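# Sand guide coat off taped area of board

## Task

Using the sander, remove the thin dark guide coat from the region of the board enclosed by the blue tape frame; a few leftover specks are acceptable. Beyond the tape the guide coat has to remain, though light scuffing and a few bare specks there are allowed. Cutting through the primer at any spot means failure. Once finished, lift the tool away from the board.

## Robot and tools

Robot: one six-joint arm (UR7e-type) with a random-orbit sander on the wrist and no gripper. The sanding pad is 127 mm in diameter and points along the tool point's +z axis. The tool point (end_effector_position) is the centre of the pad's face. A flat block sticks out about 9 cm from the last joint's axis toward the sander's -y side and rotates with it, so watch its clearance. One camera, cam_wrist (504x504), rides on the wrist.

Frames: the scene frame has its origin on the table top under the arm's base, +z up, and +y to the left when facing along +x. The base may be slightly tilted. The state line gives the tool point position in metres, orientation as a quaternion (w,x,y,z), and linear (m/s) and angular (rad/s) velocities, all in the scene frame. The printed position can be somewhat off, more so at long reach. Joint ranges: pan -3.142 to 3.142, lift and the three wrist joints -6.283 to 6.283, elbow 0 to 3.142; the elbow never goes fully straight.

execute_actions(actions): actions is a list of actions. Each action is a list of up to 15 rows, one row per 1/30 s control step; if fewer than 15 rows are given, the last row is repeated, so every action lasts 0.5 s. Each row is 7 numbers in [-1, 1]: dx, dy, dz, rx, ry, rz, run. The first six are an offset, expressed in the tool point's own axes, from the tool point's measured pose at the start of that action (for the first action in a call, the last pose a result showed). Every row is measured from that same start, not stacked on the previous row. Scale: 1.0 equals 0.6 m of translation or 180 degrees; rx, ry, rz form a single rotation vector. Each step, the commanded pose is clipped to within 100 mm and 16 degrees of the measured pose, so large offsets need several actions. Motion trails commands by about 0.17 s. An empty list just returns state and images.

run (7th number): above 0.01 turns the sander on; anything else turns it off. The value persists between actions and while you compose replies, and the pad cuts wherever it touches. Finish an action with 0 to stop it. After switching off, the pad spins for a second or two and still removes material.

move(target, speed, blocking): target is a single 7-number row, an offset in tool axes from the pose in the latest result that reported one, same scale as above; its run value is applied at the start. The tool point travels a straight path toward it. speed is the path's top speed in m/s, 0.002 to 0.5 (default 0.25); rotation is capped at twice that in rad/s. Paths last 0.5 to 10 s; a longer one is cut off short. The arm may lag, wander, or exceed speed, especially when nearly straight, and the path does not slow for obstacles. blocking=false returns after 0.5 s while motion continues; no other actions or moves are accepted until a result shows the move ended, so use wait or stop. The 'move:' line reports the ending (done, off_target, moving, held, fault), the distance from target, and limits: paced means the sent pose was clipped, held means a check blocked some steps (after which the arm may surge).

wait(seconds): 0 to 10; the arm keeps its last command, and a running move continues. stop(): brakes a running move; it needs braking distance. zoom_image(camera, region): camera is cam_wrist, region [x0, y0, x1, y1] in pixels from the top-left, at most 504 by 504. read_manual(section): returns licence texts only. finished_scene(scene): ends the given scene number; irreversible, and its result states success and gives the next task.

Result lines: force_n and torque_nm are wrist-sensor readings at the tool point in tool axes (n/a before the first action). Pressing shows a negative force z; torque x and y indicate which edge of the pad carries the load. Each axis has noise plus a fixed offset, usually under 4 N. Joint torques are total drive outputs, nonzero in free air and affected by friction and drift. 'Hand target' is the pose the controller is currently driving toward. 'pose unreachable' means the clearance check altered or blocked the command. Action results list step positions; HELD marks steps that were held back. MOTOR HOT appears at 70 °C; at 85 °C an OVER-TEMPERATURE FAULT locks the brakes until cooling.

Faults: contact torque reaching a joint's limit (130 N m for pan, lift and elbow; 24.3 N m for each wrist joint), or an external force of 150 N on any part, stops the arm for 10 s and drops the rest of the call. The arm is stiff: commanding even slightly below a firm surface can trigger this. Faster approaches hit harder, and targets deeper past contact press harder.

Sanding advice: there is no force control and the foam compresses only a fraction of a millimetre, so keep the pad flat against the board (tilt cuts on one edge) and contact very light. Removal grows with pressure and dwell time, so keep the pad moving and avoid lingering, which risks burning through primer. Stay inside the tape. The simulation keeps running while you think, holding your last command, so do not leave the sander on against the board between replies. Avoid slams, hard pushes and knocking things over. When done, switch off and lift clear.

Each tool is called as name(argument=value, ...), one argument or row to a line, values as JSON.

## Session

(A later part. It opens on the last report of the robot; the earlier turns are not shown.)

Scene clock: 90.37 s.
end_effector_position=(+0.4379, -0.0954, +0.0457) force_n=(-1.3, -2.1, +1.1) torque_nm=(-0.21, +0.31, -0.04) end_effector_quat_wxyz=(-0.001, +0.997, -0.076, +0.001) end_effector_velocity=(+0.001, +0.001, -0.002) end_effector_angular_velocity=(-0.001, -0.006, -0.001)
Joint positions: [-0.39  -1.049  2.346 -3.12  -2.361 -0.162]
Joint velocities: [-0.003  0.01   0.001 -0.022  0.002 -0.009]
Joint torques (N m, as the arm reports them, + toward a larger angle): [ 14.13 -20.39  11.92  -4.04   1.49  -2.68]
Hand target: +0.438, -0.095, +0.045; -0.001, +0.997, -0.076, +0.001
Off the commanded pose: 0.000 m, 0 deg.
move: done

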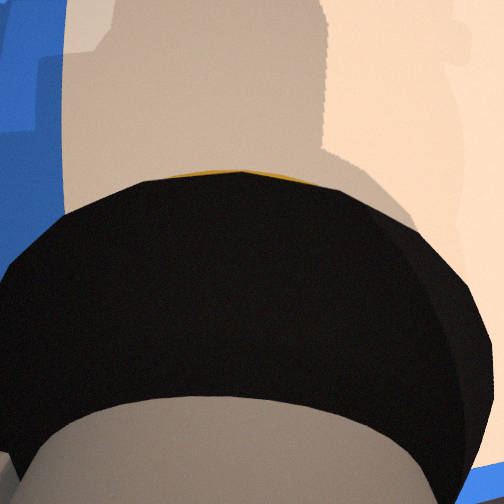

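move(
  target=[0,0,0.005,0,0,0,1],
  speed=0.004,
)

wait(
  seconds=2,
)

move(
  target=[0.185,-0.005,0,0,0,0,1],
  speed=0.08,
)

wait(
  seconds=1.5,
)

move(
  target=[-0.005,-0.188,0.0004,0,0,0,1],
  speed=0.022,
)

move(
  target=[-0.1833,0.005,0,0,0,0,1],
  speed=0.025,
)

move(
  target=[0.09,0.25,-0.55,0,0,0,0],
)

move(
  target=[0,0.17,0,0,0,0,0],
)

Scene clock: 96.70 s.
end_effector_position=(+0.4378, -0.0953, +0.0428) force_n=(-1.7, +1.3, -23.4) torque_nm=(+0.06, +0.40, -0.35) end_effector_quat_wxyz=(-0.001, +0.997, -0.076, +0.001) end_effector_velocity=(+0.001, +0.000, -0.001) end_effector_angular_velocity=(+0.001, -0.002, -0.000)
Joint positions: [-0.395 -1.041  2.346 -3.132 -2.36  -0.169]
Joint velocities: [-0.001  0.003 -0.001 -0.004  0.002 -0.002]
Joint torques (N m, as the arm reports them, + toward a larger angle): [  7.53 -12.33 -13.31  -2.21   1.24  -2.69]
Hand target: +0.438, -0.095, +0.043; -0.001, +0.997, -0.076, +0.001
Off the commanded pose: 0.000 m, 0 deg.
move: done

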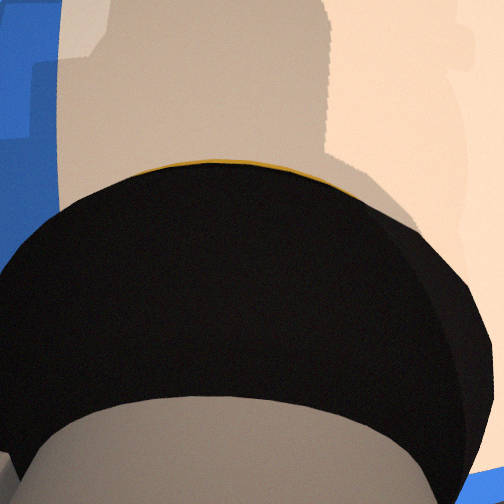

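Scene clock: 98.70 s.
end_effector_position=(+0.4379, -0.0954, +0.0427) force_n=(-1.8, +2.1, -31.1) torque_nm=(+0.50, +0.43, -0.33) end_effector_quat_wxyz=(-0.001, +0.997, -0.076, +0.001) end_effector_velocity=(-0.000, -0.000, +0.000) end_effector_angular_velocity=(-0.000, -0.000, +0.000)
Joint positions: [-0.396 -1.041  2.346 -3.133 -2.36  -0.169]
Joint velocities: [ 0.    -0.     0.    -0.    -0.    -0.001]
Joint torques (N m, as the arm reports them, + toward a larger angle): [  5.16 -10.39 -10.2   -0.21  -0.42  -1.99]
Hand target: +0.438, -0.095, +0.043; -0.001, +0.997, -0.076, +0.001
Off the commanded pose: 0.000 m, 0 deg.
wait: 2.00 s; no rest ("run" is on)

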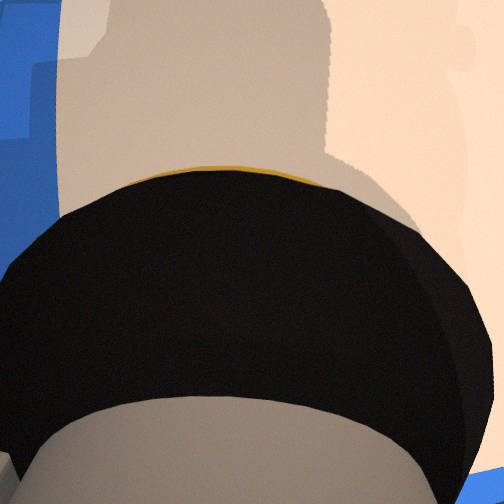

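Scene clock: 100.57 s.
end_effector_position=(+0.5477, -0.1094, +0.0429) force_n=(-4.2, +1.2, -31.4) torque_nm=(+0.24, -0.05, -0.19) end_effector_quat_wxyz=(-0.001, +0.997, -0.076, +0.001) end_effector_velocity=(+0.002, +0.000, -0.000) end_effector_angular_velocity=(+0.001, +0.003, +0.004)
Joint positions: [-0.367 -0.962  2.036 -2.873 -2.367 -0.129]
Joint velocities: [ 0.001  0.003 -0.008  0.01  -0.     0.   ]
Joint torques (N m, as the arm reports them, + toward a larger angle): [ 27.83 -13.91 -13.59   1.41  -0.87   3.08]
Hand target: +0.548, -0.109, +0.043; -0.001, +0.997, -0.076, +0.001
Off the commanded pose: 0.000 m, 0 deg.
move: done

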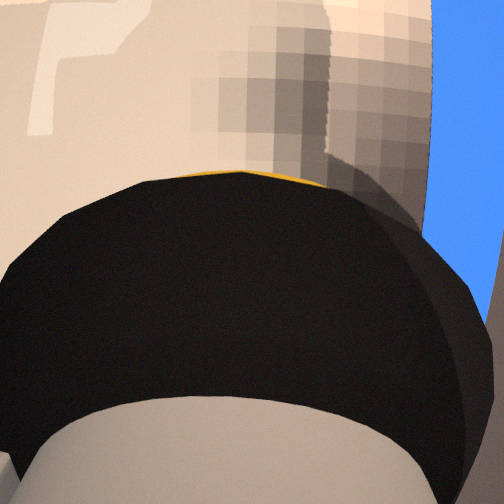

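Scene clock: 102.07 s.
end_effector_position=(+0.5480, -0.1094, +0.0429) force_n=(-6.1, +5.0, -31.3) torque_nm=(+0.70, +0.32, -0.19) end_effector_quat_wxyz=(-0.001, +0.997, -0.076, +0.001) end_effector_velocity=(-0.000, +0.001, +0.001) end_effector_angular_velocity=(+0.000, -0.000, +0.002)
Joint positions: [-0.367 -0.961  2.035 -2.872 -2.367 -0.129]
Joint velocities: [ 0.002 -0.     0.     0.001  0.     0.001]
Joint torques (N m, as the arm reports them, + toward a larger angle): [ 25.17 -13.8  -15.13   0.55   0.5    2.32]
Hand target: +0.548, -0.109, +0.043; -0.001, +0.997, -0.076, +0.001
Off the commanded pose: 0.000 m, 0 deg.
wait: 1.50 s; no rest ("run" is on)

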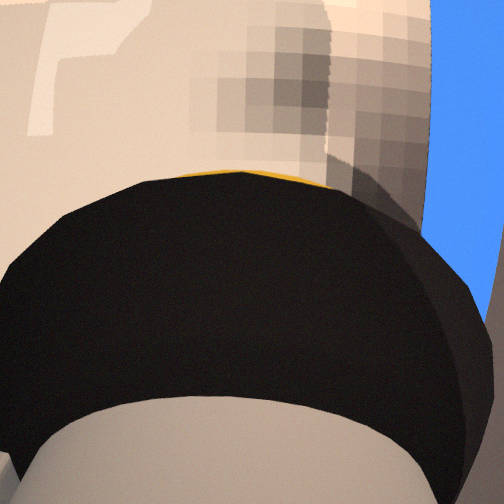

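Scene clock: 107.53 s.
end_effector_position=(+0.5622, +0.0024, +0.0429) force_n=(-4.1, +3.9, -33.8) torque_nm=(+0.58, +0.73, -0.55) end_effector_quat_wxyz=(-0.001, +0.997, -0.076, +0.001) end_effector_velocity=(+0.000, +0.002, -0.000) end_effector_angular_velocity=(+0.000, +0.001, +0.002)
Joint positions: [-0.224 -0.779  1.953 -2.825 -2.389  0.076]
Joint velocities: [ 0.003  0.004 -0.003  0.003  0.     0.003]
Joint torques (N m, as the arm reports them, + toward a larger angle): [ 28.89 -13.12 -14.34   1.71  -0.54   3.01]
Hand target: +0.562, +0.003, +0.043; -0.001, +0.997, -0.076, +0.001
Off the commanded pose: 0.000 m, 0 deg.
move: done

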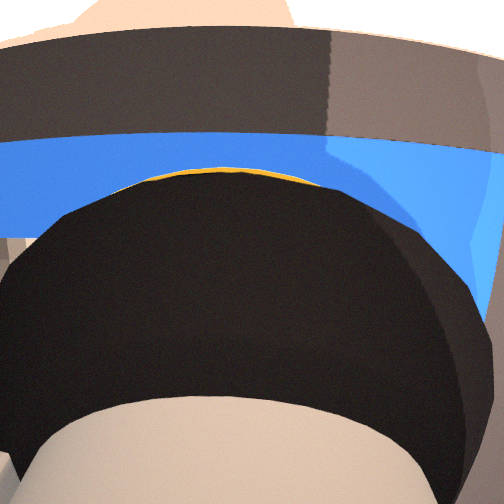

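Scene clock: 112.27 s.
end_effector_position=(+0.4534, +0.0162, +0.0427) force_n=(+1.2, -3.0, -37.2) torque_nm=(-0.62, +0.06, -0.15) end_effector_quat_wxyz=(-0.001, +0.997, -0.076, +0.001) end_effector_velocity=(-0.002, +0.000, +0.000) end_effector_angular_velocity=(-0.000, -0.002, -0.001)
Joint positions: [-0.215 -0.827  2.248 -3.063 -2.389  0.088]
Joint velocities: [ 0.    -0.     0.006 -0.008 -0.    -0.   ]
Joint torques (N m, as the arm reports them, + toward a larger angle): [ 24.79 -22.6   14.07  -1.56  -0.37   2.72]
Hand target: +0.453, +0.016, +0.043; -0.001, +0.997, -0.076, +0.001
Off the commanded pose: 0.000 m, 0 deg.
move: done

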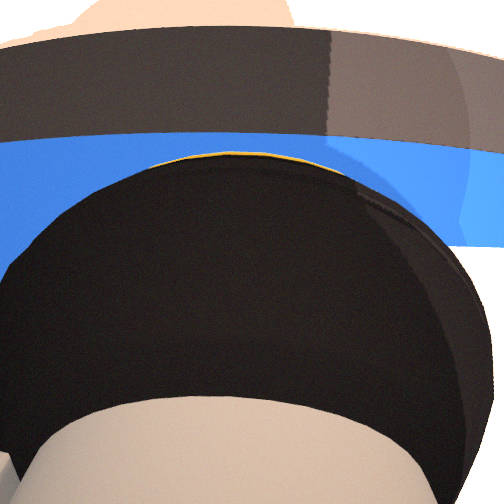

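Scene clock: 114.37 s.
end_effector_position=(+0.4830, -0.1408, +0.3724) force_n=(-0.6, -0.6, -0.6) torque_nm=(-0.06, +0.14, -0.15) end_effector_quat_wxyz=(-0.002, +0.997, -0.076, +0.001) end_effector_velocity=(+0.000, -0.001, +0.003) end_effector_angular_velocity=(-0.001, +0.005, +0.001)
Joint positions: [ 0.06  -1.453  1.787 -1.685 -2.368  0.487]
Joint velocities: [ 0.003  0.003 -0.011  0.018  0.001  0.008]
Joint torques (N m, as the arm reports them, + toward a larger angle): [ 29.39  -9.68 -32.35  -0.88   1.68   2.71]
Hand target: +0.483, -0.141, +0.373; -0.001, +0.997, -0.076, +0.001
Off the commanded pose: 0.000 m, 0 deg.
move: done

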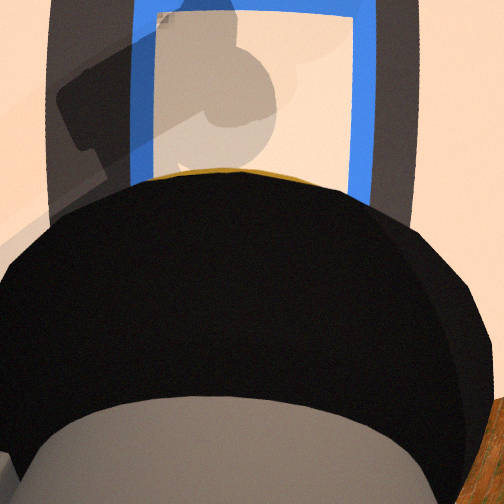

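Scene clock: 115.43 s.
end_effector_position=(+0.4674, -0.2414, +0.3722) force_n=(-0.5, +0.1, +0.1) torque_nm=(-0.01, +0.12, -0.20) end_effector_quat_wxyz=(-0.001, +0.997, -0.076, +0.001) end_effector_velocity=(+0.000, -0.003, -0.000) end_effector_angular_velocity=(+0.002, -0.001, -0.002)
Joint positions: [-0.07  -1.602  1.785 -1.67  -2.388  0.3  ]
Joint velocities: [-0.005 -0.004 -0.    -0.004  0.001 -0.007]
Joint torques (N m, as the arm reports them, + toward a larger angle): [  5.36 -23.59 -32.17  -3.87   1.75  -3.04]
Hand target: +0.467, -0.242, +0.372; -0.002, +0.997, -0.076, +0.001
Off the commanded pose: 0.000 m, 0 deg.
move: done

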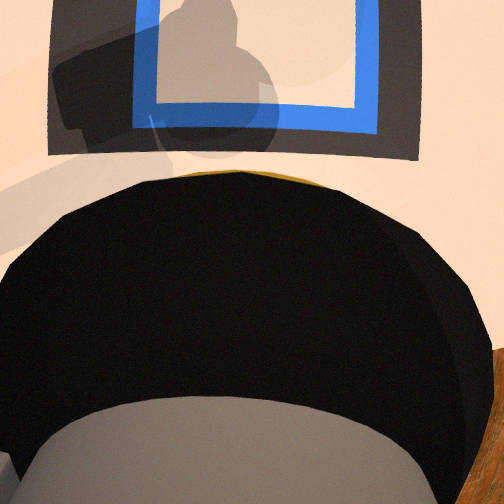

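Only one small speck remains.

finished_scene(
  scene=2,
)

The scene is finished: the task was done.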